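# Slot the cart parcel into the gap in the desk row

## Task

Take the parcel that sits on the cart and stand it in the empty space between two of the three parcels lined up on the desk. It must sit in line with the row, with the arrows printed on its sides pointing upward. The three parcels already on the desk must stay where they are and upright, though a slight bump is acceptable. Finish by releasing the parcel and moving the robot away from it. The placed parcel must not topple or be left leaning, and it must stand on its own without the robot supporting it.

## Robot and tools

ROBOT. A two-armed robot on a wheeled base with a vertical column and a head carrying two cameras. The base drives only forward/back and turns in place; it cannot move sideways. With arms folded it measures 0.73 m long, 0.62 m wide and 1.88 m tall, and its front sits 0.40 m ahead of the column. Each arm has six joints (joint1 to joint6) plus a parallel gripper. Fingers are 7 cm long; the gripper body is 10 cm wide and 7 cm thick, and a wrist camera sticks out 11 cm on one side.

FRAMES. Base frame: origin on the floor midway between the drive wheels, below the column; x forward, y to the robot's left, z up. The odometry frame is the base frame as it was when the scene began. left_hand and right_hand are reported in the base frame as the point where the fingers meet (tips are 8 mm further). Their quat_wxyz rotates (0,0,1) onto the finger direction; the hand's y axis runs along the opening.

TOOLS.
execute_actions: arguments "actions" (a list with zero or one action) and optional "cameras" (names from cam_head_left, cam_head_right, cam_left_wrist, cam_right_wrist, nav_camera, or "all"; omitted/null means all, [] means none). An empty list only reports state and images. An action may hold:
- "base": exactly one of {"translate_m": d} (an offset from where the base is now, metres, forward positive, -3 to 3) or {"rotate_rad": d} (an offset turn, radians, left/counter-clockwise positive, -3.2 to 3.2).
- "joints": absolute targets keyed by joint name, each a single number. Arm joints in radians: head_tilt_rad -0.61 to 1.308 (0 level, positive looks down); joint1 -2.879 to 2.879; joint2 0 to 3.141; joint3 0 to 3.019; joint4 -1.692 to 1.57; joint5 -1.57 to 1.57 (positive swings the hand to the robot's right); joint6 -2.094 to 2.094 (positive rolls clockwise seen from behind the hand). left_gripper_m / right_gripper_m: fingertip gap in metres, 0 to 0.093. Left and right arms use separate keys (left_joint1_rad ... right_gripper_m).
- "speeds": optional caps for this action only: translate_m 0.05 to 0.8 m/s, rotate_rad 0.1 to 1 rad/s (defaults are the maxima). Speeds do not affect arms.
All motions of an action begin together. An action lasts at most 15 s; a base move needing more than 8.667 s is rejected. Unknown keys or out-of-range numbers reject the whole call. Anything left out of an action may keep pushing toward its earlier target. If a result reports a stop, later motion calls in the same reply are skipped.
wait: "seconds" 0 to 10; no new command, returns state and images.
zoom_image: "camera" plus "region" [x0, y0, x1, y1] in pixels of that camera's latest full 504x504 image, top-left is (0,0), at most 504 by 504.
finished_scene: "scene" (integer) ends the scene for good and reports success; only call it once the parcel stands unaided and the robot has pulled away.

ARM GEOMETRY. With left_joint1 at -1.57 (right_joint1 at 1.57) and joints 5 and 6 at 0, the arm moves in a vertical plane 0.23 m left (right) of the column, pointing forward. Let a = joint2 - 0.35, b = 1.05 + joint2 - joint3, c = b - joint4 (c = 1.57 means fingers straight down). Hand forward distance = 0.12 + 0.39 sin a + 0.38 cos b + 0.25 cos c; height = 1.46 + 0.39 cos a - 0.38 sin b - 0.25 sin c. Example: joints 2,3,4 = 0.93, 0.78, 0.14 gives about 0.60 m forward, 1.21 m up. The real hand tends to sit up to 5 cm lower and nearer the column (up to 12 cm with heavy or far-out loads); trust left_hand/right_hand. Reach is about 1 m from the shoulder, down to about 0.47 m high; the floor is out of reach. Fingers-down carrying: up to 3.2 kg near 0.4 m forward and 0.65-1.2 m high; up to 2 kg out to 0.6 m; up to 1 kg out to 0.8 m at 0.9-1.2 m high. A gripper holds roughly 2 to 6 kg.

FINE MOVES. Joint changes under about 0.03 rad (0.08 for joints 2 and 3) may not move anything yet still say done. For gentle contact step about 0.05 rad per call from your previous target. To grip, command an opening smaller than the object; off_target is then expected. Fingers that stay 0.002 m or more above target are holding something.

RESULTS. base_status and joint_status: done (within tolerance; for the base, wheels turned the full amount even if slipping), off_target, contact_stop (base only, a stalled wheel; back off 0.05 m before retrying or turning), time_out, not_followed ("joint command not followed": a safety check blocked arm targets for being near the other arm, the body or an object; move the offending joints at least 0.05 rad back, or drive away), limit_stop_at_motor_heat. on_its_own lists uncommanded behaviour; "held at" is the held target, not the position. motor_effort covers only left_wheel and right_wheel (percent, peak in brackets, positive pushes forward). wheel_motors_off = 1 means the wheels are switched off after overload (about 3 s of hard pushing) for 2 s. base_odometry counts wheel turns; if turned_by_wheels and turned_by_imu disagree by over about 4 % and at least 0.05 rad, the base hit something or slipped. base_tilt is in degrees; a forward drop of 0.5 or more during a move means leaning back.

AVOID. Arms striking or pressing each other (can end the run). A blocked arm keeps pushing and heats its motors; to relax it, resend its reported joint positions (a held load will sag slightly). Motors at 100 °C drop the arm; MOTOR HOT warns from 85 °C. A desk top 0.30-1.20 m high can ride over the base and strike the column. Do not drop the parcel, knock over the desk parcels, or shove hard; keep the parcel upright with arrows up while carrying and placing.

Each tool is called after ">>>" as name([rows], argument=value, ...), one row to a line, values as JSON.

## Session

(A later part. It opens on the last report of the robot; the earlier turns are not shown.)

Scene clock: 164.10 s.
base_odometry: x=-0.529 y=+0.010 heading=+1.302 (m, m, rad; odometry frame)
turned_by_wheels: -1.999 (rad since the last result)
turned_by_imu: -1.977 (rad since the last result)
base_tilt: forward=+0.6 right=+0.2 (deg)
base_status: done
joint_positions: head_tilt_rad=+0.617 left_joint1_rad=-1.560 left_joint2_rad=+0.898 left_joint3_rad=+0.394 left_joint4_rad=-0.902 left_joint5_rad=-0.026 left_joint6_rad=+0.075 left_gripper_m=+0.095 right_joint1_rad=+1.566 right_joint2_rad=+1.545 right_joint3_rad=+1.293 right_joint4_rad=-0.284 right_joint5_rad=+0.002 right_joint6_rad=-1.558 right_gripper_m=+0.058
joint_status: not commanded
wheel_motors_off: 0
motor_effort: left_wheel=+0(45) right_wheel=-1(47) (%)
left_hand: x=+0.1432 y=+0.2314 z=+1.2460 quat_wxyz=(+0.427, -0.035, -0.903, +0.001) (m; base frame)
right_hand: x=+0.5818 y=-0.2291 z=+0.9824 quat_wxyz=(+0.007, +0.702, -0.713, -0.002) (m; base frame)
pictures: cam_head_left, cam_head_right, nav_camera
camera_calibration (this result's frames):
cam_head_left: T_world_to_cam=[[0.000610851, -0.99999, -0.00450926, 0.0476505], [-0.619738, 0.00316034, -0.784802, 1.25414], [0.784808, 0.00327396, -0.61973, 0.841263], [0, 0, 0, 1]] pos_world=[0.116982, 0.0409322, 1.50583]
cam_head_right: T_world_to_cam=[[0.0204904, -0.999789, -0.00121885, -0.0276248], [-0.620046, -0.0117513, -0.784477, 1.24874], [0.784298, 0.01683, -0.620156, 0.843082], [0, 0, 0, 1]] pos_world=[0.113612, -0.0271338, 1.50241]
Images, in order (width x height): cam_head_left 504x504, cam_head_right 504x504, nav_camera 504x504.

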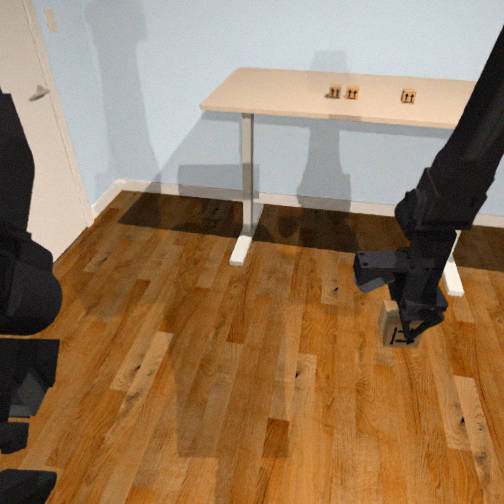

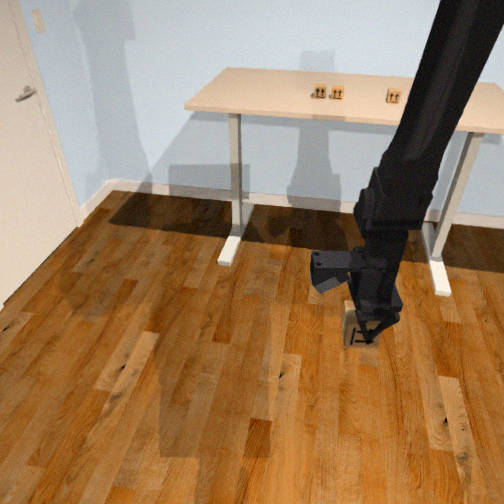

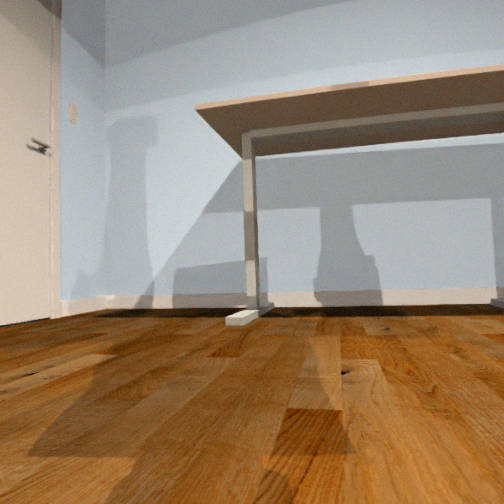

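>>> execute_actions([
  {"base":{"rotate_rad":-0.14},"joints":{"right_joint2_rad":1.35,"right_joint3_rad":1.17,"right_joint4_rad":-0.33}},
], cameras=[])

>>> execute_actions([
  {"base":{"translate_m":1.2}},
], cameras=[])

>>> execute_actions([
  {"base":{"rotate_rad":-0.06},"joints":{"head_tilt_rad":0.75}},
], cameras=["cam_head_left","cam_head_right"])

Scene clock: 180.37 s.
base_odometry: x=-0.529 y=+0.010 heading=+1.163 (m, m, rad; odometry frame)
turned_by_wheels: -0.139 (rad since the last result)
turned_by_imu: -0.138 (rad since the last result)
base_tilt: forward=+0.5 right=+0.1 (deg)
base_status: done
joint_positions: head_tilt_rad=+0.617 left_joint1_rad=-1.560 left_joint2_rad=+0.898 left_joint3_rad=+0.394 left_joint4_rad=-0.902 left_joint5_rad=-0.026 left_joint6_rad=+0.075 left_gripper_m=+0.095 right_joint1_rad=+1.569 right_joint2_rad=+1.344 right_joint3_rad=+1.163 right_joint4_rad=-0.329 right_joint5_rad=+0.002 right_joint6_rad=-1.558 right_gripper_m=+0.058
joint_status: all done
wheel_motors_off: 0
motor_effort: left_wheel=+1(27) right_wheel=-1(35) (%)
left_hand: x=+0.1432 y=+0.2314 z=+1.2460 quat_wxyz=(+0.427, -0.035, -0.903, +0.001) (m; base frame)
right_hand: x=+0.5789 y=-0.2267 z=+1.0592 quat_wxyz=(-0.004, +0.702, -0.712, +0.006) (m; base frame)
pictures: none
No camera images: the call's "cameras" was empty. Leave "cameras" out to get every camera's image.

Scene clock: 183.90 s.
base_odometry: x=-0.053 y=+1.112 heading=+1.162 (m, m, rad; odometry frame)
turned_by_wheels: -0.001 (rad since the last result)
turned_by_imu: -0.002 (rad since the last result)
base_tilt: forward=+0.5 right=+0.2 (deg)
base_status: done
joint_positions: head_tilt_rad=+0.617 left_joint1_rad=-1.560 left_joint2_rad=+0.898 left_joint3_rad=+0.397 left_joint4_rad=-0.902 left_joint5_rad=-0.026 left_joint6_rad=+0.075 left_gripper_m=+0.095 right_joint1_rad=+1.569 right_joint2_rad=+1.344 right_joint3_rad=+1.164 right_joint4_rad=-0.329 right_joint5_rad=+0.002 right_joint6_rad=-1.558 right_gripper_m=+0.058
joint_status: not commanded
wheel_motors_off: 0
motor_effort: left_wheel=+0(50) right_wheel=+1(62) (%)
left_hand: x=+0.1451 y=+0.2314 z=+1.2454 quat_wxyz=(+0.426, -0.035, -0.904, +0.001) (m; base frame)
right_hand: x=+0.5792 y=-0.2267 z=+1.0591 quat_wxyz=(-0.004, +0.702, -0.712, +0.006) (m; base frame)
pictures: none
No camera images: the call's "cameras" was empty. Leave "cameras" out to get every camera's image.

Scene clock: 184.83 s.
base_odometry: x=-0.053 y=+1.112 heading=+1.104 (m, m, rad; odometry frame)
turned_by_wheels: -0.058 (rad since the last result)
turned_by_imu: -0.056 (rad since the last result)
base_tilt: forward=+0.5 right=+0.2 (deg)
base_status: done
joint_positions: head_tilt_rad=+0.752 left_joint1_rad=-1.560 left_joint2_rad=+0.898 left_joint3_rad=+0.397 left_joint4_rad=-0.902 left_joint5_rad=-0.026 left_joint6_rad=+0.075 left_gripper_m=+0.095 right_joint1_rad=+1.569 right_joint2_rad=+1.344 right_joint3_rad=+1.164 right_joint4_rad=-0.329 right_joint5_rad=+0.002 right_joint6_rad=-1.558 right_gripper_m=+0.058
joint_status: all done
wheel_motors_off: 0
motor_effort: left_wheel=+0(43) right_wheel=-1(52) (%)
left_hand: x=+0.1451 y=+0.2314 z=+1.2454 quat_wxyz=(+0.426, -0.035, -0.904, +0.001) (m; base frame)
right_hand: x=+0.5792 y=-0.2267 z=+1.0591 quat_wxyz=(-0.004, +0.702, -0.712, +0.006) (m; base frame)
pictures: cam_head_left, cam_head_right
camera_calibration (this result's frames):
cam_head_left: T_world_to_cam=[[-0.0000029965, -0.99999, -0.00455044, 0.0477446], [-0.719938, 0.00316034, -0.694031, 1.11937], [0.694039, 0.00327396, -0.71993, 1.00011], [0, 0, 0, 1]] pos_world=[0.11176, 0.0409322, 1.4971]
cam_head_right: T_world_to_cam=[[0.0201388, -0.999789, -0.00397172, -0.0233678], [-0.720199, -0.0117513, -0.693668, 1.1139], [0.693475, 0.01683, -0.720284, 1.00182], [0, 0, 0, 1]] pos_world=[0.107961, -0.0271338, 1.49418]
Images, in order (width x height): cam_head_left 504x504, cam_head_right 504x504.

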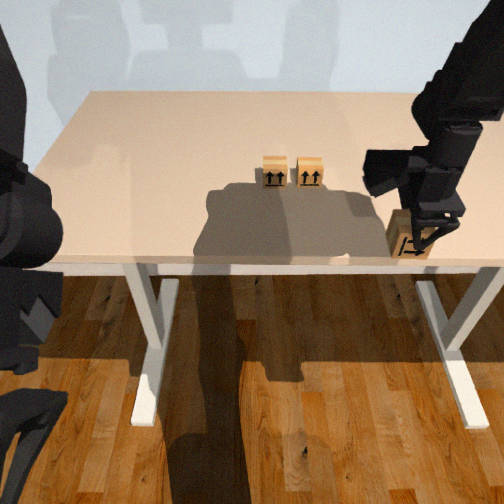

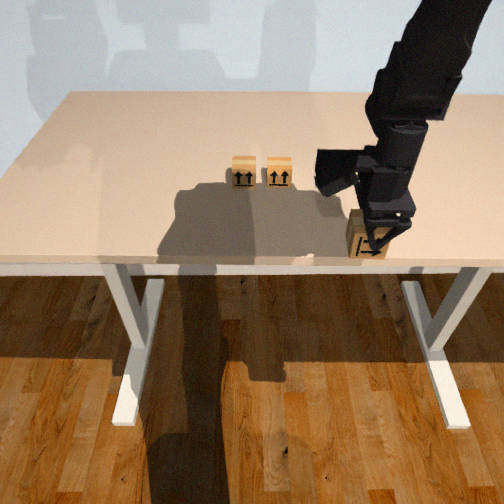

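>>> execute_actions([
  {"base":{"translate_m":0.11}},
], cameras=[])

>>> execute_actions([
  {"joints":{"right_joint2_rad":1.54,"right_joint3_rad":1.32}},
], cameras=["cam_head_left","cam_head_right","cam_right_wrist"])

Scene clock: 198.63 s.
base_odometry: x=-0.003 y=+1.210 heading=+1.103 (m, m, rad; odometry frame)
turned_by_wheels: -0.001 (rad since the last result)
turned_by_imu: -0.001 (rad since the last result)
base_tilt: forward=+0.6 right=+0.2 (deg)
base_status: done
joint_positions: head_tilt_rad=+0.753 left_joint1_rad=-1.560 left_joint2_rad=+0.898 left_joint3_rad=+0.400 left_joint4_rad=-0.902 left_joint5_rad=-0.026 left_joint6_rad=+0.075 left_gripper_m=+0.095 right_joint1_rad=+1.569 right_joint2_rad=+1.345 right_joint3_rad=+1.165 right_joint4_rad=-0.329 right_joint5_rad=+0.002 right_joint6_rad=-1.558 right_gripper_m=+0.058
joint_status: not commanded
wheel_motors_off: 0
motor_effort: left_wheel=-2(43) right_wheel=+1(73) (%)
left_hand: x=+0.1463 y=+0.2314 z=+1.2450 quat_wxyz=(+0.425, -0.035, -0.905, +0.001) (m; base frame)
right_hand: x=+0.5798 y=-0.2267 z=+1.0591 quat_wxyz=(-0.004, +0.702, -0.712, +0.006) (m; base frame)
pictures: none
No camera images: the call's "cameras" was empty. Leave "cameras" out to get every camera's image.

Scene clock: 199.67 s.
base_odometry: x=-0.003 y=+1.210 heading=+1.103 (m, m, rad; odometry frame)
turned_by_wheels: +0.000 (rad since the last result)
turned_by_imu: +0.000 (rad since the last result)
base_tilt: forward=+0.7 right=+0.2 (deg)
base_status: not commanded
joint_positions: head_tilt_rad=+0.753 left_joint1_rad=-1.560 left_joint2_rad=+0.898 left_joint3_rad=+0.400 left_joint4_rad=-0.902 left_joint5_rad=-0.026 left_joint6_rad=+0.075 left_gripper_m=+0.095 right_joint1_rad=+1.569 right_joint2_rad=+1.547 right_joint3_rad=+1.311 right_joint4_rad=-0.329 right_joint5_rad=+0.002 right_joint6_rad=-1.558 right_gripper_m=+0.058
joint_status: all done
wheel_motors_off: 0
motor_effort: left_wheel=-2(2) right_wheel=+3(2) (%)
left_hand: x=+0.1463 y=+0.2314 z=+1.2450 quat_wxyz=(+0.425, -0.035, -0.905, +0.001) (m; base frame)
right_hand: x=+0.5802 y=-0.2268 z=+0.9832 quat_wxyz=(+0.016, +0.702, -0.712, -0.014) (m; base frame)
pictures: cam_head_left, cam_head_right, cam_right_wrist
camera_calibration (this result's frames):
cam_head_left: T_world_to_cam=[[-0.0000064363, -0.99999, -0.00455044, 0.0477447], [-0.720462, 0.00316034, -0.693487, 1.11856], [0.693494, 0.00327396, -0.720455, 1.00094], [0, 0, 0, 1]] pos_world=[0.111728, 0.0409322, 1.49706]
cam_head_right: T_world_to_cam=[[0.0201357, -0.999789, -0.00398694, -0.0233442], [-0.720723, -0.0117513, -0.693123, 1.11308], [0.69293, 0.01683, -0.720808, 1.00265], [0, 0, 0, 1]] pos_world=[0.107926, -0.0271338, 1.49413]
cam_right_wrist: T_world_to_cam=[[0.998961, -0.0201769, -0.0408666, -0.540565], [0.0076555, -0.80964, 0.586876, -0.755588], [-0.0449286, -0.586579, -0.808645, 0.812028], [0, 0, 0, 1]] pos_world=[0.582271, -0.146343, 1.07799]
Images, in order (width x height): cam_head_left 504x504, cam_head_right 504x504, cam_right_wrist 504x504.

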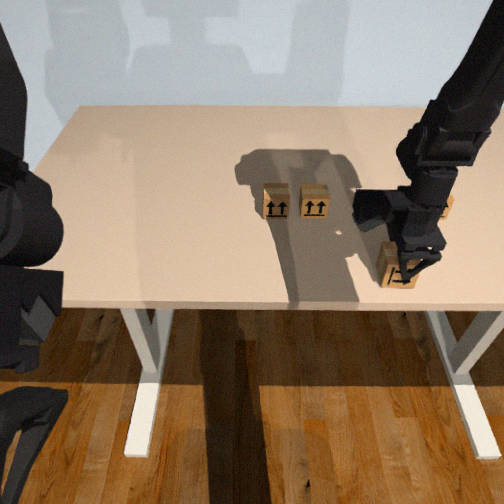

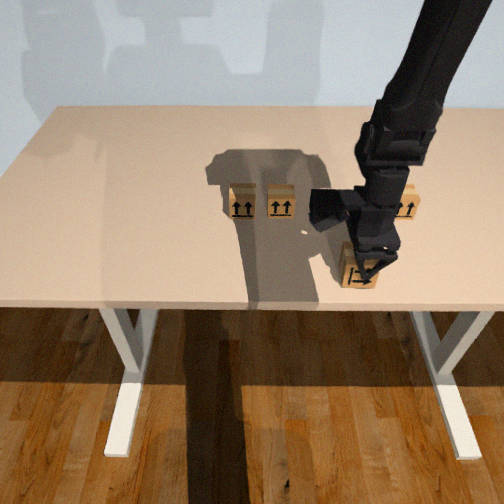

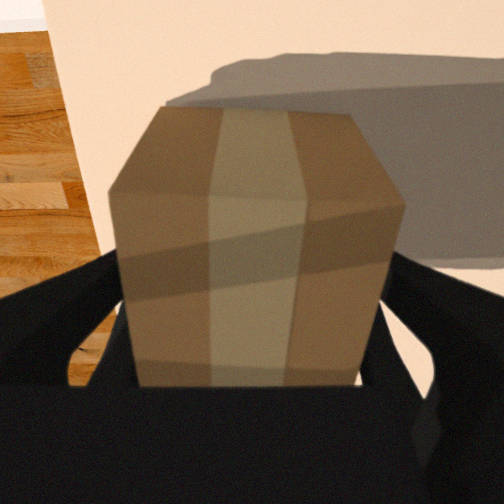

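>>> execute_actions([
  {"base":{"translate_m":0.07}},
], cameras=[])

>>> execute_actions([
  {"joints":{"right_joint2_rad":1.65,"right_joint3_rad":1.46}},
], cameras=["cam_head_left","cam_right_wrist"])

Scene clock: 211.40 s.
base_odometry: x=+0.028 y=+1.273 heading=+1.102 (m, m, rad; odometry frame)
turned_by_wheels: -0.001 (rad since the last result)
turned_by_imu: -0.001 (rad since the last result)
base_tilt: forward=+0.6 right=+0.2 (deg)
base_status: done
joint_positions: head_tilt_rad=+0.753 left_joint1_rad=-1.560 left_joint2_rad=+0.899 left_joint3_rad=+0.399 left_joint4_rad=-0.902 left_joint5_rad=-0.026 left_joint6_rad=+0.075 left_gripper_m=+0.095 right_joint1_rad=+1.569 right_joint2_rad=+1.547 right_joint3_rad=+1.314 right_joint4_rad=-0.329 right_joint5_rad=+0.002 right_joint6_rad=-1.558 right_gripper_m=+0.058
joint_status: not commanded
wheel_motors_off: 0
motor_effort: left_wheel=-1(36) right_wheel=+1(58) (%)
left_hand: x=+0.1458 y=+0.2314 z=+1.2451 quat_wxyz=(+0.425, -0.035, -0.904, +0.001) (m; base frame)
right_hand: x=+0.5829 y=-0.2268 z=+0.9839 quat_wxyz=(+0.015, +0.702, -0.712, -0.012) (m; base frame)
pictures: none
No camera images: the call's "cameras" was empty. Leave "cameras" out to get every camera's image.

Scene clock: 212.17 s.
base_odometry: x=+0.028 y=+1.273 heading=+1.102 (m, m, rad; odometry frame)
turned_by_wheels: +0.000 (rad since the last result)
turned_by_imu: +0.000 (rad since the last result)
base_tilt: forward=+0.6 right=+0.0 (deg)
base_status: not commanded
joint_positions: head_tilt_rad=+0.753 left_joint1_rad=-1.560 left_joint2_rad=+0.899 left_joint3_rad=+0.399 left_joint4_rad=-0.902 left_joint5_rad=-0.026 left_joint6_rad=+0.075 left_gripper_m=+0.095 right_joint1_rad=+1.569 right_joint2_rad=+1.590 right_joint3_rad=+1.457 right_joint4_rad=-0.342 right_joint5_rad=-0.004 right_joint6_rad=-1.561 right_gripper_m=+0.058
joint_status: all done
wheel_motors_off: 0
motor_effort: left_wheel=-2(2) right_wheel=+3(4) (%)
left_hand: x=+0.1458 y=+0.2314 z=+1.2451 quat_wxyz=(+0.425, -0.035, -0.904, +0.001) (m; base frame)
right_hand: x=+0.6456 y=-0.2258 z=+0.9811 quat_wxyz=(-0.018, +0.703, -0.711, +0.016) (m; base frame)
pictures: cam_head_left, cam_right_wrist
camera_calibration (this result's frames):
cam_head_left: T_world_to_cam=[[-0.0000071884, -0.99999, -0.00455044, 0.0477448], [-0.720577, 0.00316034, -0.693368, 1.11838], [0.693375, 0.00327396, -0.720569, 1.00113], [0, 0, 0, 1]] pos_world=[0.111721, 0.0409322, 1.49705]
cam_right_wrist: T_world_to_cam=[[0.99859, -0.0174007, 0.0501473, -0.694325], [-0.0433147, -0.813212, 0.580353, -0.71555], [0.0306818, -0.581707, -0.81282, 0.770237], [0, 0, 0, 1]] pos_world=[0.63872, -0.145924, 1.07615]
Images, in order (width x height): cam_head_left 504x504, cam_right_wrist 504x504.

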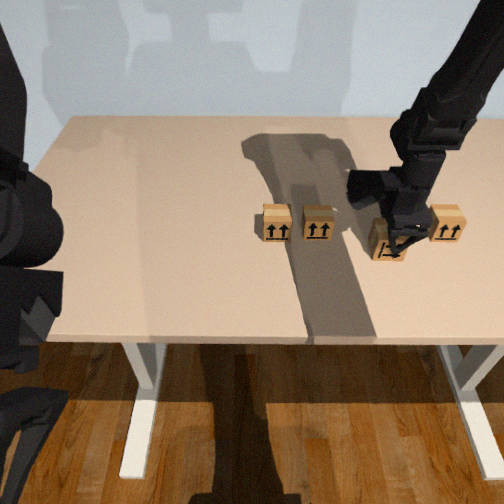

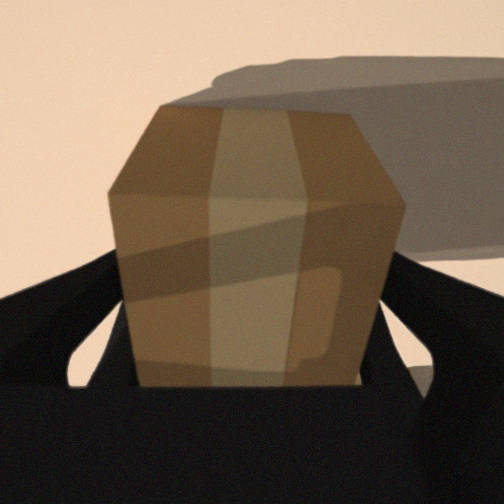

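>>> execute_actions([
  {"joints":{"right_joint2_rad":1.6,"right_gripper_m":0.093}},
], cameras=[])

>>> execute_actions([
  {"joints":{"right_joint2_rad":1.33,"right_joint3_rad":1.25,"right_joint4_rad":-0.44}},
], cameras=[])

>>> execute_actions([
  {"joints":{"right_joint6_rad":1.58,"right_joint1_rad":1.535}},
], cameras=["cam_head_left","cam_right_wrist"])

Scene clock: 227.10 s.
base_odometry: x=+0.028 y=+1.273 heading=+1.102 (m, m, rad; odometry frame)
turned_by_wheels: +0.000 (rad since the last result)
turned_by_imu: +0.000 (rad since the last result)
base_tilt: forward=+0.6 right=+0.2 (deg)
base_status: not commanded
joint_positions: head_tilt_rad=+0.753 left_joint1_rad=-1.560 left_joint2_rad=+0.899 left_joint3_rad=+0.399 left_joint4_rad=-0.902 left_joint5_rad=-0.026 left_joint6_rad=+0.075 left_gripper_m=+0.095 right_joint1_rad=+1.569 right_joint2_rad=+1.589 right_joint3_rad=+1.456 right_joint4_rad=-0.340 right_joint5_rad=-0.003 right_joint6_rad=-1.561 right_gripper_m=+0.093
joint_status: all done
wheel_motors_off: 0
motor_effort: left_wheel=-2(2) right_wheel=+2(3) (%)
left_hand: x=+0.1458 y=+0.2314 z=+1.2451 quat_wxyz=(+0.425, -0.035, -0.904, +0.001) (m; base frame)
right_hand: x=+0.6459 y=-0.2259 z=+0.9814 quat_wxyz=(-0.019, +0.703, -0.711, +0.017) (m; base frame)
pictures: none
No camera images: the call's "cameras" was empty. Leave "cameras" out to get every camera's image.

Scene clock: 228.17 s.
base_odometry: x=+0.028 y=+1.273 heading=+1.102 (m, m, rad; odometry frame)
turned_by_wheels: +0.000 (rad since the last result)
turned_by_imu: +0.000 (rad since the last result)
base_tilt: forward=+0.5 right=+0.2 (deg)
base_status: not commanded
joint_positions: head_tilt_rad=+0.753 left_joint1_rad=-1.560 left_joint2_rad=+0.899 left_joint3_rad=+0.399 left_joint4_rad=-0.902 left_joint5_rad=-0.026 left_joint6_rad=+0.075 left_gripper_m=+0.095 right_joint1_rad=+1.569 right_joint2_rad=+1.314 right_joint3_rad=+1.246 right_joint4_rad=-0.441 right_joint5_rad=-0.003 right_joint6_rad=-1.561 right_gripper_m=+0.093
joint_status: all done
wheel_motors_off: 0
motor_effort: left_wheel=-2(2) right_wheel=+3(3) (%)
left_hand: x=+0.1458 y=+0.2314 z=+1.2451 quat_wxyz=(+0.425, -0.035, -0.904, +0.001) (m; base frame)
right_hand: x=+0.6124 y=-0.2257 z=+1.0854 quat_wxyz=(-0.006, +0.703, -0.711, +0.004) (m; base frame)
pictures: none
No camera images: the call's "cameras" was empty. Leave "cameras" out to get every camera's image.

Scene clock: 230.50 s.
base_odometry: x=+0.028 y=+1.273 heading=+1.102 (m, m, rad; odometry frame)
turned_by_wheels: +0.000 (rad since the last result)
turned_by_imu: +0.000 (rad since the last result)
base_tilt: forward=+0.6 right=+0.1 (deg)
base_status: not commanded
joint_positions: head_tilt_rad=+0.753 left_joint1_rad=-1.560 left_joint2_rad=+0.899 left_joint3_rad=+0.399 left_joint4_rad=-0.902 left_joint5_rad=-0.026 left_joint6_rad=+0.075 left_gripper_m=+0.095 right_joint1_rad=+1.537 right_joint2_rad=+1.314 right_joint3_rad=+1.246 right_joint4_rad=-0.441 right_joint5_rad=-0.003 right_joint6_rad=+1.567 right_gripper_m=+0.093
joint_status: all done
wheel_motors_off: 0
motor_effort: left_wheel=-2(2) right_wheel=+2(3) (%)
left_hand: x=+0.1458 y=+0.2314 z=+1.2451 quat_wxyz=(+0.425, -0.035, -0.904, +0.001) (m; base frame)
right_hand: x=+0.6122 y=-0.2448 z=+1.0857 quat_wxyz=(-0.014, -0.712, -0.702, +0.004) (m; base frame)
pictures: cam_head_left, cam_right_wrist
camera_calibration (this result's frames):
cam_head_left: T_world_to_cam=[[-0.0000071876, -0.99999, -0.00455044, 0.0477448], [-0.720577, 0.00316034, -0.693368, 1.11838], [0.693375, 0.00327396, -0.720569, 1.00113], [0, 0, 0, 1]] pos_world=[0.111721, 0.0409322, 1.49705]
cam_right_wrist: T_world_to_cam=[[-0.99972, 0.0197964, -0.0129885, 0.63442], [0.00906021, 0.826673, 0.56261, -0.404539], [0.0218749, 0.562335, -0.82662, 1.14568], [0, 0, 0, 1]] pos_world=[0.612846, -0.322391, 1.18288]
Images, in order (width x height): cam_head_left 504x504, cam_right_wrist 504x504.

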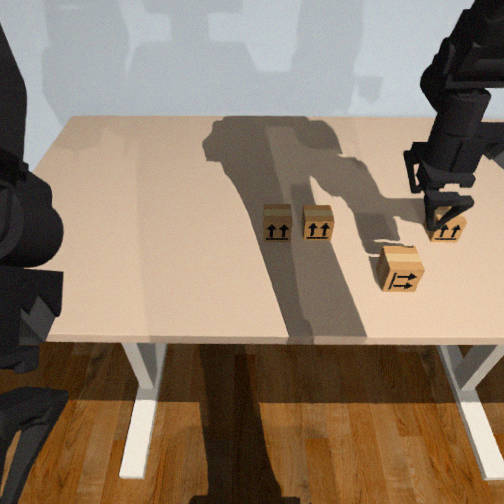

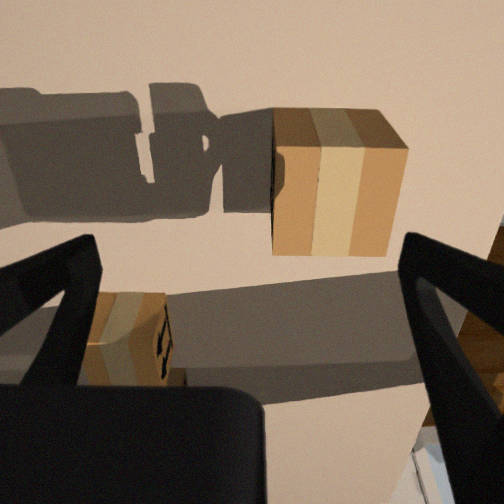

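>>> execute_actions([
  {"base":{"translate_m":-0.03},"joints":{"right_joint2_rad":1.49,"right_joint3_rad":1.34,"right_joint4_rad":-0.35}},
], cameras=["cam_head_left","cam_right_wrist"])

Scene clock: 242.47 s.
base_odometry: x=+0.015 y=+1.246 heading=+1.102 (m, m, rad; odometry frame)
turned_by_wheels: +0.000 (rad since the last result)
turned_by_imu: +0.001 (rad since the last result)
base_tilt: forward=+0.6 right=+0.1 (deg)
base_status: done
joint_positions: head_tilt_rad=+0.753 left_joint1_rad=-1.560 left_joint2_rad=+0.898 left_joint3_rad=+0.395 left_joint4_rad=-0.902 left_joint5_rad=-0.026 left_joint6_rad=+0.075 left_gripper_m=+0.095 right_joint1_rad=+1.537 right_joint2_rad=+1.500 right_joint3_rad=+1.328 right_joint4_rad=-0.351 right_joint5_rad=-0.003 right_joint6_rad=+1.568 right_gripper_m=+0.093
joint_status: all done
wheel_motors_off: 0
motor_effort: left_wheel=+0(31) right_wheel=-1(37) (%)
left_hand: x=+0.1436 y=+0.2314 z=+1.2458 quat_wxyz=(+0.427, -0.035, -0.904, +0.001) (m; base frame)
right_hand: x=+0.6075 y=-0.2470 z=+1.0079 quat_wxyz=(-0.010, -0.712, -0.702, +0.009) (m; base frame)
pictures: cam_head_left, cam_right_wrist
camera_calibration (this result's frames):
cam_head_left: T_world_to_cam=[[-0.0000086295, -0.99999, -0.00455044, 0.0477448], [-0.720796, 0.00316034, -0.69314, 1.11804], [0.693147, 0.00327396, -0.720789, 1.00148], [0, 0, 0, 1]] pos_world=[0.111707, 0.0409322, 1.49703]
cam_right_wrist: T_world_to_cam=[[-0.999789, 0.0205597, -0.0000342597, 0.615942], [0.0169777, 0.826538, 0.562625, -0.363759], [0.0115957, 0.562506, -0.826712, 1.08908], [0, 0, 0, 1]] pos_world=[0.609359, -0.324619, 1.10504]
Images, in order (width x height): cam_head_left 504x504, cam_right_wrist 504x504.

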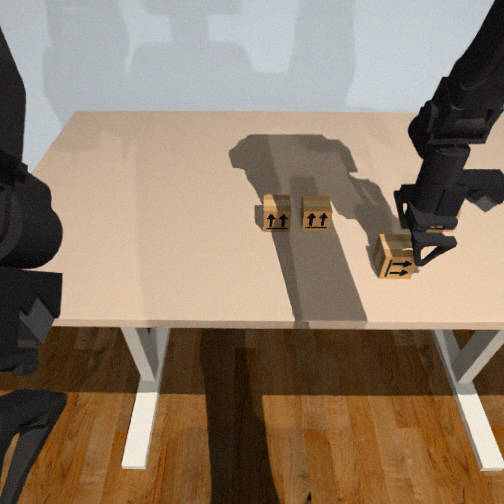

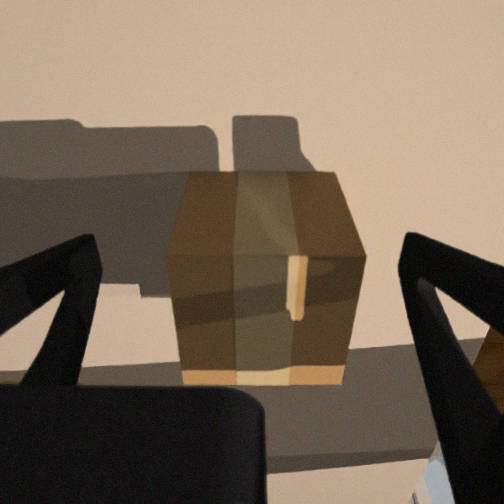

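>>> execute_actions([
  {"joints":{"right_joint1_rad":1.57}},
], cameras=[])

>>> execute_actions([
  {"joints":{"right_joint2_rad":1.6,"right_joint3_rad":1.44}},
], cameras=["cam_head_left","cam_right_wrist"])

Scene clock: 254.73 s.
base_odometry: x=+0.015 y=+1.246 heading=+1.102 (m, m, rad; odometry frame)
turned_by_wheels: +0.000 (rad since the last result)
turned_by_imu: +0.000 (rad since the last result)
base_tilt: forward=+0.7 right=+0.2 (deg)
base_status: not commanded
joint_positions: head_tilt_rad=+0.753 left_joint1_rad=-1.560 left_joint2_rad=+0.898 left_joint3_rad=+0.395 left_joint4_rad=-0.902 left_joint5_rad=-0.026 left_joint6_rad=+0.075 left_gripper_m=+0.095 right_joint1_rad=+1.568 right_joint2_rad=+1.500 right_joint3_rad=+1.328 right_joint4_rad=-0.351 right_joint5_rad=-0.003 right_joint6_rad=+1.568 right_gripper_m=+0.093
joint_status: all done
wheel_motors_off: 0
motor_effort: left_wheel=+0(0) right_wheel=+0(0) (%)
left_hand: x=+0.1436 y=+0.2314 z=+1.2458 quat_wxyz=(+0.427, -0.035, -0.904, +0.001) (m; base frame)
right_hand: x=+0.6077 y=-0.2266 z=+1.0076 quat_wxyz=(+0.000, -0.706, -0.708, -0.001) (m; base frame)
pictures: none
No camera images: the call's "cameras" was empty. Leave "cameras" out to get every camera's image.

Scene clock: 255.53 s.
base_odometry: x=+0.015 y=+1.246 heading=+1.102 (m, m, rad; odometry frame)
turned_by_wheels: +0.000 (rad since the last result)
turned_by_imu: +0.000 (rad since the last result)
base_tilt: forward=+0.6 right=+0.2 (deg)
base_status: not commanded
joint_positions: head_tilt_rad=+0.753 left_joint1_rad=-1.560 left_joint2_rad=+0.898 left_joint3_rad=+0.395 left_joint4_rad=-0.902 left_joint5_rad=-0.026 left_joint6_rad=+0.075 left_gripper_m=+0.095 right_joint1_rad=+1.568 right_joint2_rad=+1.588 right_joint3_rad=+1.436 right_joint4_rad=-0.351 right_joint5_rad=-0.003 right_joint6_rad=+1.568 right_gripper_m=+0.093
joint_status: all done
wheel_motors_off: 0
motor_effort: left_wheel=+0(0) right_wheel=+0(1) (%)
left_hand: x=+0.1436 y=+0.2314 z=+1.2458 quat_wxyz=(+0.427, -0.035, -0.904, +0.001) (m; base frame)
right_hand: x=+0.6319 y=-0.2268 z=+0.9789 quat_wxyz=(-0.007, -0.706, -0.708, -0.007) (m; base frame)
pictures: cam_head_left, cam_right_wrist
camera_calibration (this result's frames):
cam_head_left: T_world_to_cam=[[-0.0000086294, -0.99999, -0.00455044, 0.0477448], [-0.720796, 0.00316034, -0.69314, 1.11804], [0.693147, 0.00327396, -0.720789, 1.00148], [0, 0, 0, 1]] pos_world=[0.111707, 0.0409322, 1.49703]
cam_right_wrist: T_world_to_cam=[[-0.999805, 0.00487286, -0.0191458, 0.655028], [-0.00723035, 0.81162, 0.58414, -0.373671], [0.0183856, 0.584165, -0.811427, 1.03913], [0, 0, 0, 1]] pos_world=[0.633093, -0.306934, 1.07399]
Images, in order (width x height): cam_head_left 504x504, cam_right_wrist 504x504.

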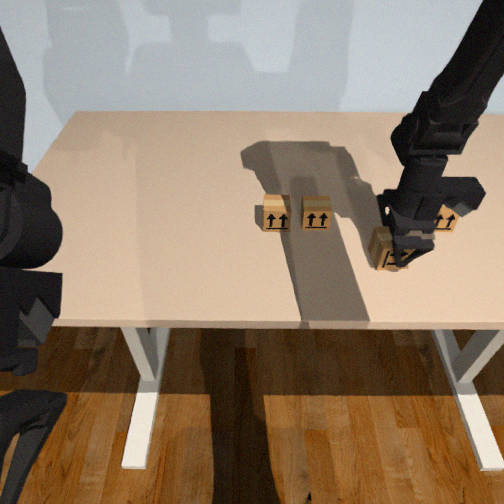

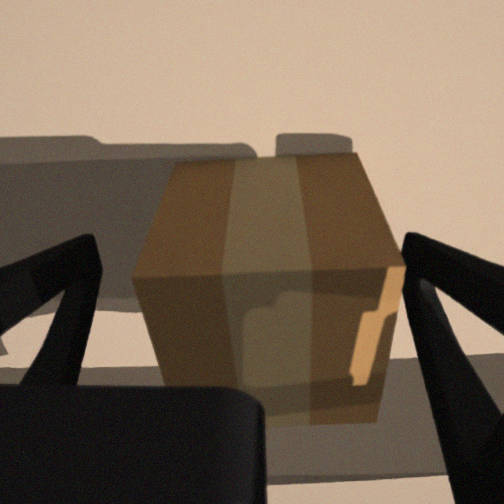

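>>> execute_actions([
  {"base":{"translate_m":-0.012},"joints":{"right_joint1_rad":1.595}},
], cameras=["cam_right_wrist"])

>>> execute_actions([
  {"joints":{"right_gripper_m":0.03}},
], cameras=["cam_right_wrist","cam_head_left"])

Scene clock: 278.07 s.
base_odometry: x=+0.009 y=+1.235 heading=+1.103 (m, m, rad; odometry frame)
turned_by_wheels: +0.000 (rad since the last result)
turned_by_imu: +0.001 (rad since the last result)
base_tilt: forward=+0.5 right=+0.3 (deg)
base_status: done
joint_positions: head_tilt_rad=+0.753 left_joint1_rad=-1.560 left_joint2_rad=+0.898 left_joint3_rad=+0.394 left_joint4_rad=-0.902 left_joint5_rad=-0.026 left_joint6_rad=+0.075 left_gripper_m=+0.095 right_joint1_rad=+1.591 right_joint2_rad=+1.589 right_joint3_rad=+1.433 right_joint4_rad=-0.351 right_joint5_rad=-0.003 right_joint6_rad=+1.568 right_gripper_m=+0.093
joint_status: all done
wheel_motors_off: 0
motor_effort: left_wheel=+0(31) right_wheel=+0(42) (%)
left_hand: x=+0.1430 y=+0.2314 z=+1.2461 quat_wxyz=(+0.428, -0.035, -0.903, +0.001) (m; base frame)
right_hand: x=+0.6293 y=-0.2108 z=+0.9781 quat_wxyz=(+0.001, -0.702, -0.712, -0.013) (m; base frame)
pictures: cam_right_wrist
camera_calibration (this result's frames):
cam_right_wrist: T_world_to_cam=[[-0.999867, -0.00645013, -0.014966, 0.645996], [-0.0141449, 0.799571, 0.600406, -0.400357], [0.00809371, 0.600537, -0.799556, 1.02752], [0, 0, 0, 1]] pos_world=[0.631931, -0.292781, 1.0716]
Images, in order (width x height): cam_right_wrist 504x504.

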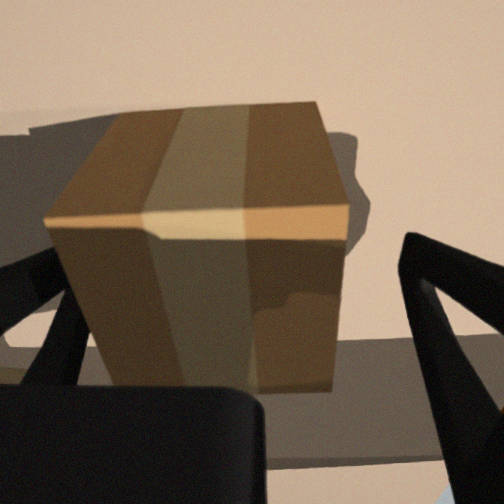

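Scene clock: 278.70 s.
base_odometry: x=+0.009 y=+1.235 heading=+1.103 (m, m, rad; odometry frame)
turned_by_wheels: +0.000 (rad since the last result)
turned_by_imu: +0.000 (rad since the last result)
base_tilt: forward=+0.7 right=+0.2 (deg)
base_status: not commanded
joint_positions: head_tilt_rad=+0.753 left_joint1_rad=-1.560 left_joint2_rad=+0.898 left_joint3_rad=+0.394 left_joint4_rad=-0.902 left_joint5_rad=-0.026 left_joint6_rad=+0.075 left_gripper_m=+0.095 right_joint1_rad=+1.591 right_joint2_rad=+1.589 right_joint3_rad=+1.433 right_joint4_rad=-0.351 right_joint5_rad=-0.003 right_joint6_rad=+1.568 right_gripper_m=+0.058
joint_status: right_gripper_m off_target (ended at +0.058, target +0.030)
wheel_motors_off: 0
motor_effort: left_wheel=+0(0) right_wheel=+0(0) (%)
left_hand: x=+0.1430 y=+0.2314 z=+1.2461 quat_wxyz=(+0.428, -0.035, -0.903, +0.001) (m; base frame)
right_hand: x=+0.6293 y=-0.2108 z=+0.9781 quat_wxyz=(+0.001, -0.702, -0.712, -0.013) (m; base frame)
pictures: cam_head_left, cam_right_wrist
camera_calibration (this result's frames):
cam_head_left: T_world_to_cam=[[-0.0000086332, -0.99999, -0.00455044, 0.0477448], [-0.720797, 0.00316034, -0.693139, 1.11804], [0.693146, 0.00327396, -0.720789, 1.00148], [0, 0, 0, 1]] pos_world=[0.111707, 0.0409322, 1.49703]
cam_right_wrist: T_world_to_cam=[[-0.99987, -0.00606875, -0.0149582, 0.646071], [-0.0138352, 0.799572, 0.600411, -0.400557], [0.00831639, 0.600539, -0.799552, 1.02737], [0, 0, 0, 1]] pos_world=[0.631901, -0.292782, 1.0716]
Images, in order (width x height): cam_head_left 504x504, cam_right_wrist 504x504.

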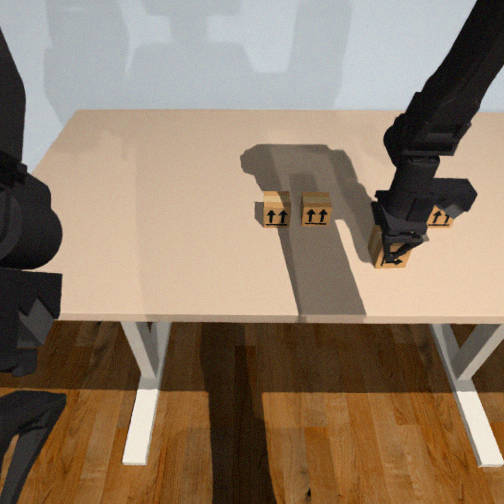

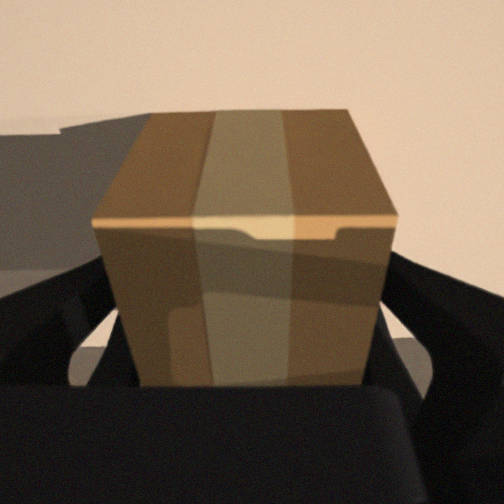

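>>> execute_actions([
  {"joints":{"right_joint1_rad":1.57,"right_joint2_rad":1.35,"right_joint3_rad":1.27}},
], cameras=[])

>>> execute_actions([
  {"base":{"translate_m":-0.23},"joints":{"right_joint6_rad":0,"right_joint4_rad":1.0}},
], cameras=[])

>>> execute_actions([
  {"joints":{"right_joint2_rad":2.02,"right_joint3_rad":1.65,"right_joint4_rad":1.44}},
])

Scene clock: 292.37 s.
base_odometry: x=+0.009 y=+1.235 heading=+1.103 (m, m, rad; odometry frame)
turned_by_wheels: +0.000 (rad since the last result)
turned_by_imu: +0.000 (rad since the last result)
base_tilt: forward=+0.6 right=+0.2 (deg)
base_status: not commanded
joint_positions: head_tilt_rad=+0.753 left_joint1_rad=-1.560 left_joint2_rad=+0.898 left_joint3_rad=+0.394 left_joint4_rad=-0.902 left_joint5_rad=-0.026 left_joint6_rad=+0.075 left_gripper_m=+0.095 right_joint1_rad=+1.576 right_joint2_rad=+1.337 right_joint3_rad=+1.266 right_joint4_rad=-0.353 right_joint5_rad=-0.003 right_joint6_rad=+1.568 right_gripper_m=+0.058
joint_status: all done
wheel_motors_off: 0
motor_effort: left_wheel=+0(0) right_wheel=+0(1) (%)
left_hand: x=+0.1430 y=+0.2314 z=+1.2461 quat_wxyz=(+0.428, -0.035, -0.903, +0.001) (m; base frame)
right_hand: x=+0.6372 y=-0.2220 z=+1.0788 quat_wxyz=(-0.033, -0.705, -0.708, -0.038) (m; base frame)
pictures: none
No camera images: the call's "cameras" was empty. Leave "cameras" out to get every camera's image.

Scene clock: 294.27 s.
base_odometry: x=-0.094 y=+1.030 heading=+1.103 (m, m, rad; odometry frame)
turned_by_wheels: +0.000 (rad since the last result)
turned_by_imu: +0.000 (rad since the last result)
base_tilt: forward=+0.6 right=+0.2 (deg)
base_status: done
joint_positions: head_tilt_rad=+0.754 left_joint1_rad=-1.560 left_joint2_rad=+0.898 left_joint3_rad=+0.394 left_joint4_rad=-0.902 left_joint5_rad=-0.026 left_joint6_rad=+0.075 left_gripper_m=+0.095 right_joint1_rad=+1.576 right_joint2_rad=+1.338 right_joint3_rad=+1.262 right_joint4_rad=+0.980 right_joint5_rad=-0.003 right_joint6_rad=+0.013 right_gripper_m=+0.058
joint_status: all done
wheel_motors_off: 0
motor_effort: left_wheel=-2(46) right_wheel=-3(64) (%)
left_hand: x=+0.1431 y=+0.2314 z=+1.2461 quat_wxyz=(+0.427, -0.035, -0.903, +0.001) (m; base frame)
right_hand: x=+0.8548 y=-0.2223 z=+1.2870 quat_wxyz=(-0.655, -0.005, -0.756, -0.008) (m; base frame)
pictures: none
No camera images: the call's "cameras" was empty. Leave "cameras" out to get every camera's image.

Scene clock: 295.90 s.
base_odometry: x=-0.094 y=+1.030 heading=+1.103 (m, m, rad; odometry frame)
turned_by_wheels: +0.000 (rad since the last result)
turned_by_imu: +0.000 (rad since the last result)
base_tilt: forward=+0.6 right=+0.1 (deg)
base_status: not commanded
joint_positions: head_tilt_rad=+0.754 left_joint1_rad=-1.560 left_joint2_rad=+0.898 left_joint3_rad=+0.394 left_joint4_rad=-0.902 left_joint5_rad=-0.026 left_joint6_rad=+0.075 left_gripper_m=+0.095 right_joint1_rad=+1.576 right_joint2_rad=+2.036 right_joint3_rad=+1.637 right_joint4_rad=+1.418 right_joint5_rad=-0.003 right_joint6_rad=+0.013 right_gripper_m=+0.058
joint_status: all done
wheel_motors_off: 0
motor_effort: left_wheel=-2(2) right_wheel=-4(4) (%)
left_hand: x=+0.1431 y=+0.2314 z=+1.2461 quat_wxyz=(+0.427, -0.035, -0.903, +0.001) (m; base frame)
right_hand: x=+0.7994 y=-0.2213 z=+1.0246 quat_wxyz=(-0.697, -0.004, -0.717, -0.008) (m; base frame)
pictures: cam_head_left, cam_head_right, cam_left_wrist, cam_right_wrist, nav_camera
camera_calibration (this result's frames):
cam_head_left: T_world_to_cam=[[-0.0000092117, -0.99999, -0.00455044, 0.0477449], [-0.720885, 0.00316034, -0.693047, 1.1179], [0.693055, 0.00327396, -0.720878, 1.00162], [0, 0, 0, 1]] pos_world=[0.111702, 0.0409322, 1.49702]
cam_head_right: T_world_to_cam=[[0.0201333, -0.999789, -0.00399922, -0.0233252], [-0.721146, -0.0117513, -0.692684, 1.11243], [0.692491, 0.01683, -0.721231, 1.00333], [0, 0, 0, 1]] pos_world=[0.107898, -0.0271338, 1.4941]
cam_left_wrist: T_world_to_cam=[[-0.0492258, -0.997979, 0.0401893, 0.186437], [-0.0465814, 0.0424883, 0.99801, -1.24546], [-0.997701, 0.0472557, -0.0485788, 0.315947], [0, 0, 0, 1]] pos_world=[0.266383, 0.224047, 1.25083]
cam_right_wrist: T_world_to_cam=[[0.00303791, -0.999701, -0.0242611, -0.195366], [-0.606374, 0.0174504, -0.794988, 1.3126], [0.795174, 0.0171264, -0.60614, 0.113167], [0, 0, 0, 1]] pos_world=[0.706536, -0.220152, 1.10736]
Images, in order (width x height): cam_head_left 504x504, cam_head_right 504x504, cam_left_wrist 504x504, cam_right_wrist 504x504, nav_camera 504x504.

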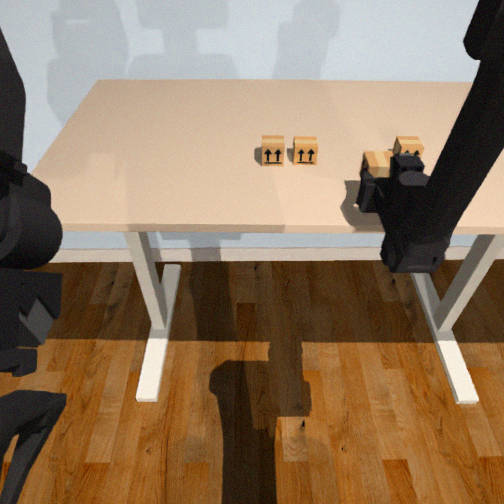

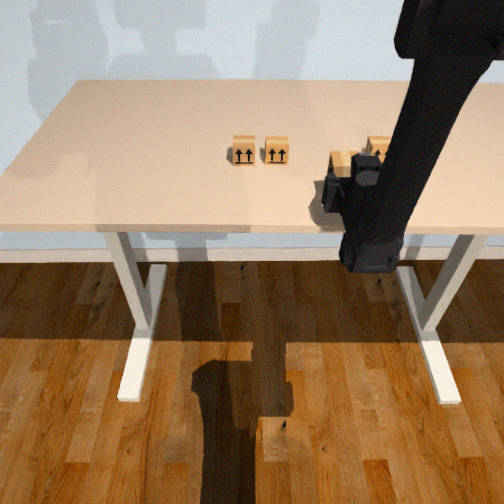

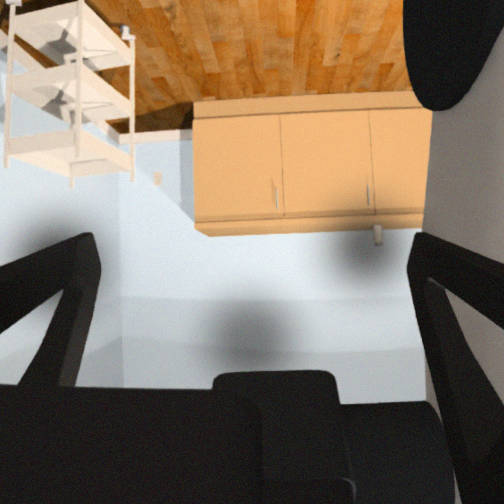

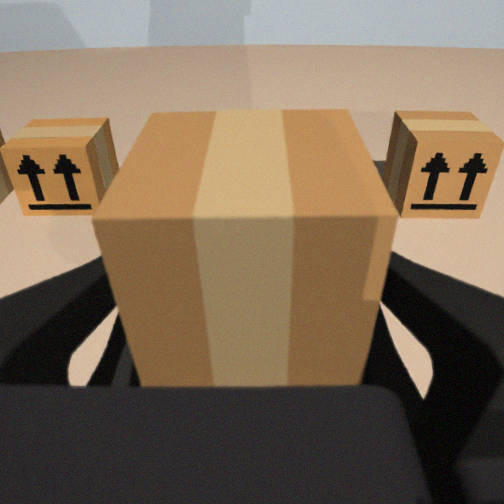

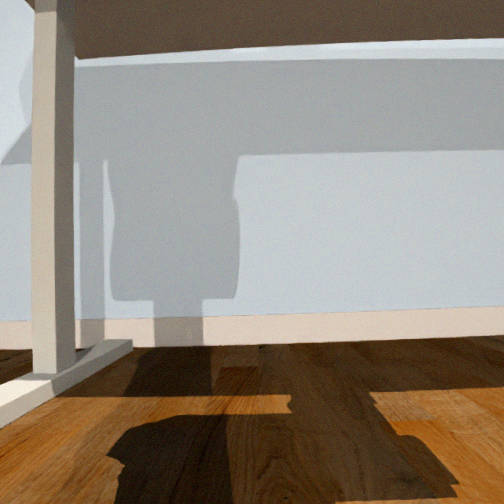

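>>> execute_actions([
  {"joints":{"right_joint2_rad":2.12,"right_joint4_rad":1.5}},
], cameras=["cam_right_wrist","cam_head_left"])

Scene clock: 302.40 s.
base_odometry: x=-0.094 y=+1.030 heading=+1.103 (m, m, rad; odometry frame)
turned_by_wheels: +0.000 (rad since the last result)
turned_by_imu: +0.000 (rad since the last result)
base_tilt: forward=+0.5 right=+0.1 (deg)
base_status: not commanded
joint_positions: head_tilt_rad=+0.754 left_joint1_rad=-1.560 left_joint2_rad=+0.898 left_joint3_rad=+0.394 left_joint4_rad=-0.902 left_joint5_rad=-0.026 left_joint6_rad=+0.075 left_gripper_m=+0.095 right_joint1_rad=+1.576 right_joint2_rad=+2.127 right_joint3_rad=+1.643 right_joint4_rad=+1.484 right_joint5_rad=-0.003 right_joint6_rad=+0.013 right_gripper_m=+0.058
joint_status: all done
wheel_motors_off: 0
motor_effort: left_wheel=-2(2) right_wheel=-4(4) (%)
left_hand: x=+0.1431 y=+0.2314 z=+1.2461 quat_wxyz=(+0.427, -0.035, -0.903, +0.001) (m; base frame)
right_hand: x=+0.7611 y=-0.2212 z=+0.9826 quat_wxyz=(-0.690, -0.004, -0.724, -0.008) (m; base frame)
pictures: cam_head_left, cam_right_wrist
camera_calibration (this result's frames):
cam_head_left: T_world_to_cam=[[-0.0000092105, -0.99999, -0.00455044, 0.0477449], [-0.720885, 0.00316034, -0.693048, 1.1179], [0.693055, 0.00327396, -0.720877, 1.00162], [0, 0, 0, 1]] pos_world=[0.111702, 0.0409322, 1.49702]
cam_right_wrist: T_world_to_cam=[[0.00265792, -0.999702, -0.0242676, -0.195886], [-0.621428, 0.0173618, -0.783279, 1.25597], [0.783467, 0.0171625, -0.621196, 0.141905], [0, 0, 0, 1]] pos_world=[0.669835, -0.220069, 1.06717]
Images, in order (width x height): cam_head_left 504x504, cam_right_wrist 504x504.

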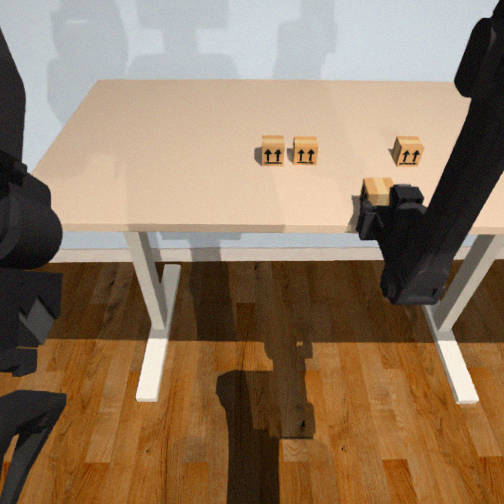

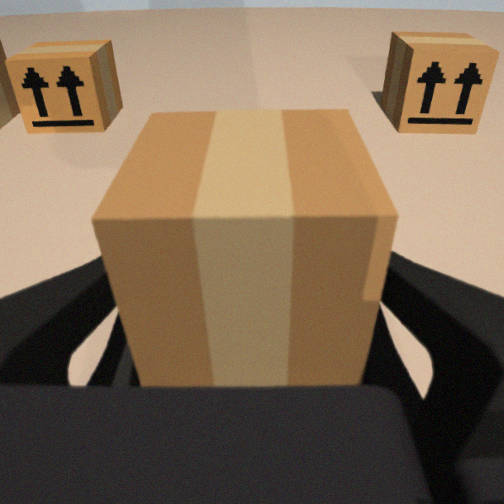

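>>> execute_actions([
  {"base":{"translate_m":0.05},"speeds":{"translate_m":0.1}},
], cameras=["cam_right_wrist","cam_head_left"])

>>> zoom_image(camera="cam_head_left", region=[320,140,460,280])

Scene clock: 311.93 s.
base_odometry: x=-0.072 y=+1.075 heading=+1.102 (m, m, rad; odometry frame)
turned_by_wheels: -0.001 (rad since the last result)
turned_by_imu: -0.001 (rad since the last result)
base_tilt: forward=+0.7 right=+0.2 (deg)
base_status: done
joint_positions: head_tilt_rad=+0.754 left_joint1_rad=-1.560 left_joint2_rad=+0.898 left_joint3_rad=+0.397 left_joint4_rad=-0.902 left_joint5_rad=-0.026 left_joint6_rad=+0.075 left_gripper_m=+0.095 right_joint1_rad=+1.575 right_joint2_rad=+2.127 right_joint3_rad=+1.645 right_joint4_rad=+1.484 right_joint5_rad=-0.003 right_joint6_rad=+0.013 right_gripper_m=+0.058
joint_status: not commanded
wheel_motors_off: 0
motor_effort: left_wheel=+0(54) right_wheel=+2(53) (%)
left_hand: x=+0.1447 y=+0.2314 z=+1.2455 quat_wxyz=(+0.426, -0.035, -0.904, +0.001) (m; base frame)
right_hand: x=+0.7621 y=-0.2221 z=+0.9833 quat_wxyz=(-0.691, -0.004, -0.723, -0.007) (m; base frame)
pictures: cam_head_left, cam_right_wrist
camera_calibration (this result's frames):
cam_head_left: T_world_to_cam=[[-0.0000092124, -0.99999, -0.00455044, 0.0477449], [-0.720885, 0.00316034, -0.693047, 1.1179], [0.693055, 0.00327396, -0.720878, 1.00162], [0, 0, 0, 1]] pos_world=[0.111702, 0.0409322, 1.49702]
cam_right_wrist: T_world_to_cam=[[0.00213907, -0.999727, -0.0232763, -0.197316], [-0.619324, 0.0169507, -0.784953, 1.25713], [0.785133, 0.0160947, -0.619119, 0.137977], [0, 0, 0, 1]] pos_world=[0.670662, -0.220792, 1.06762]
Images, in order (width x height): cam_head_left 504x504, cam_right_wrist 504x504.

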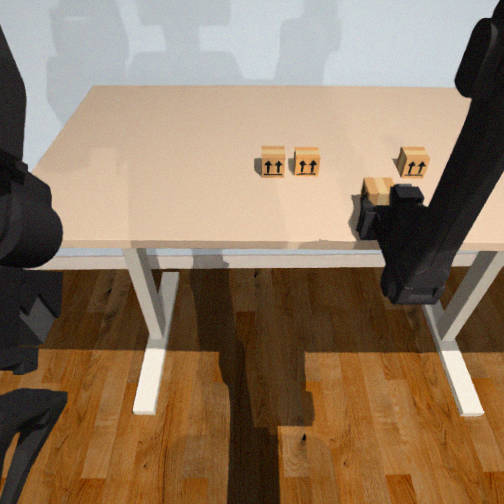

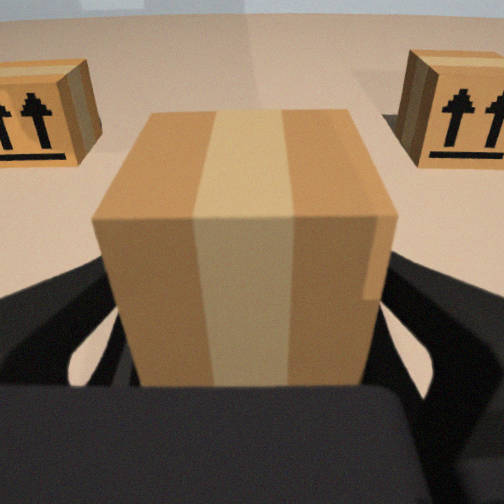

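Region (320, 140, 460, 280) of cam_head_left's 504x504 image, scaled by 3.600, with more detail than that image has.

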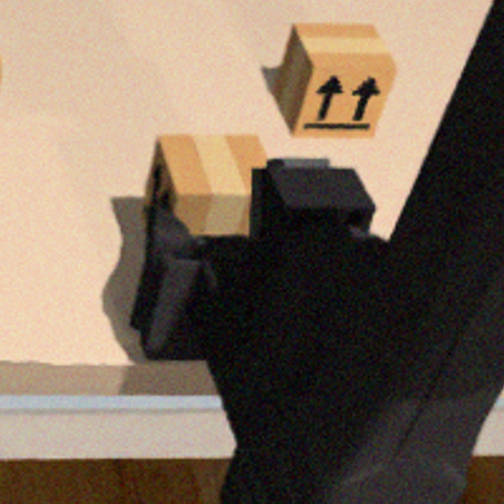

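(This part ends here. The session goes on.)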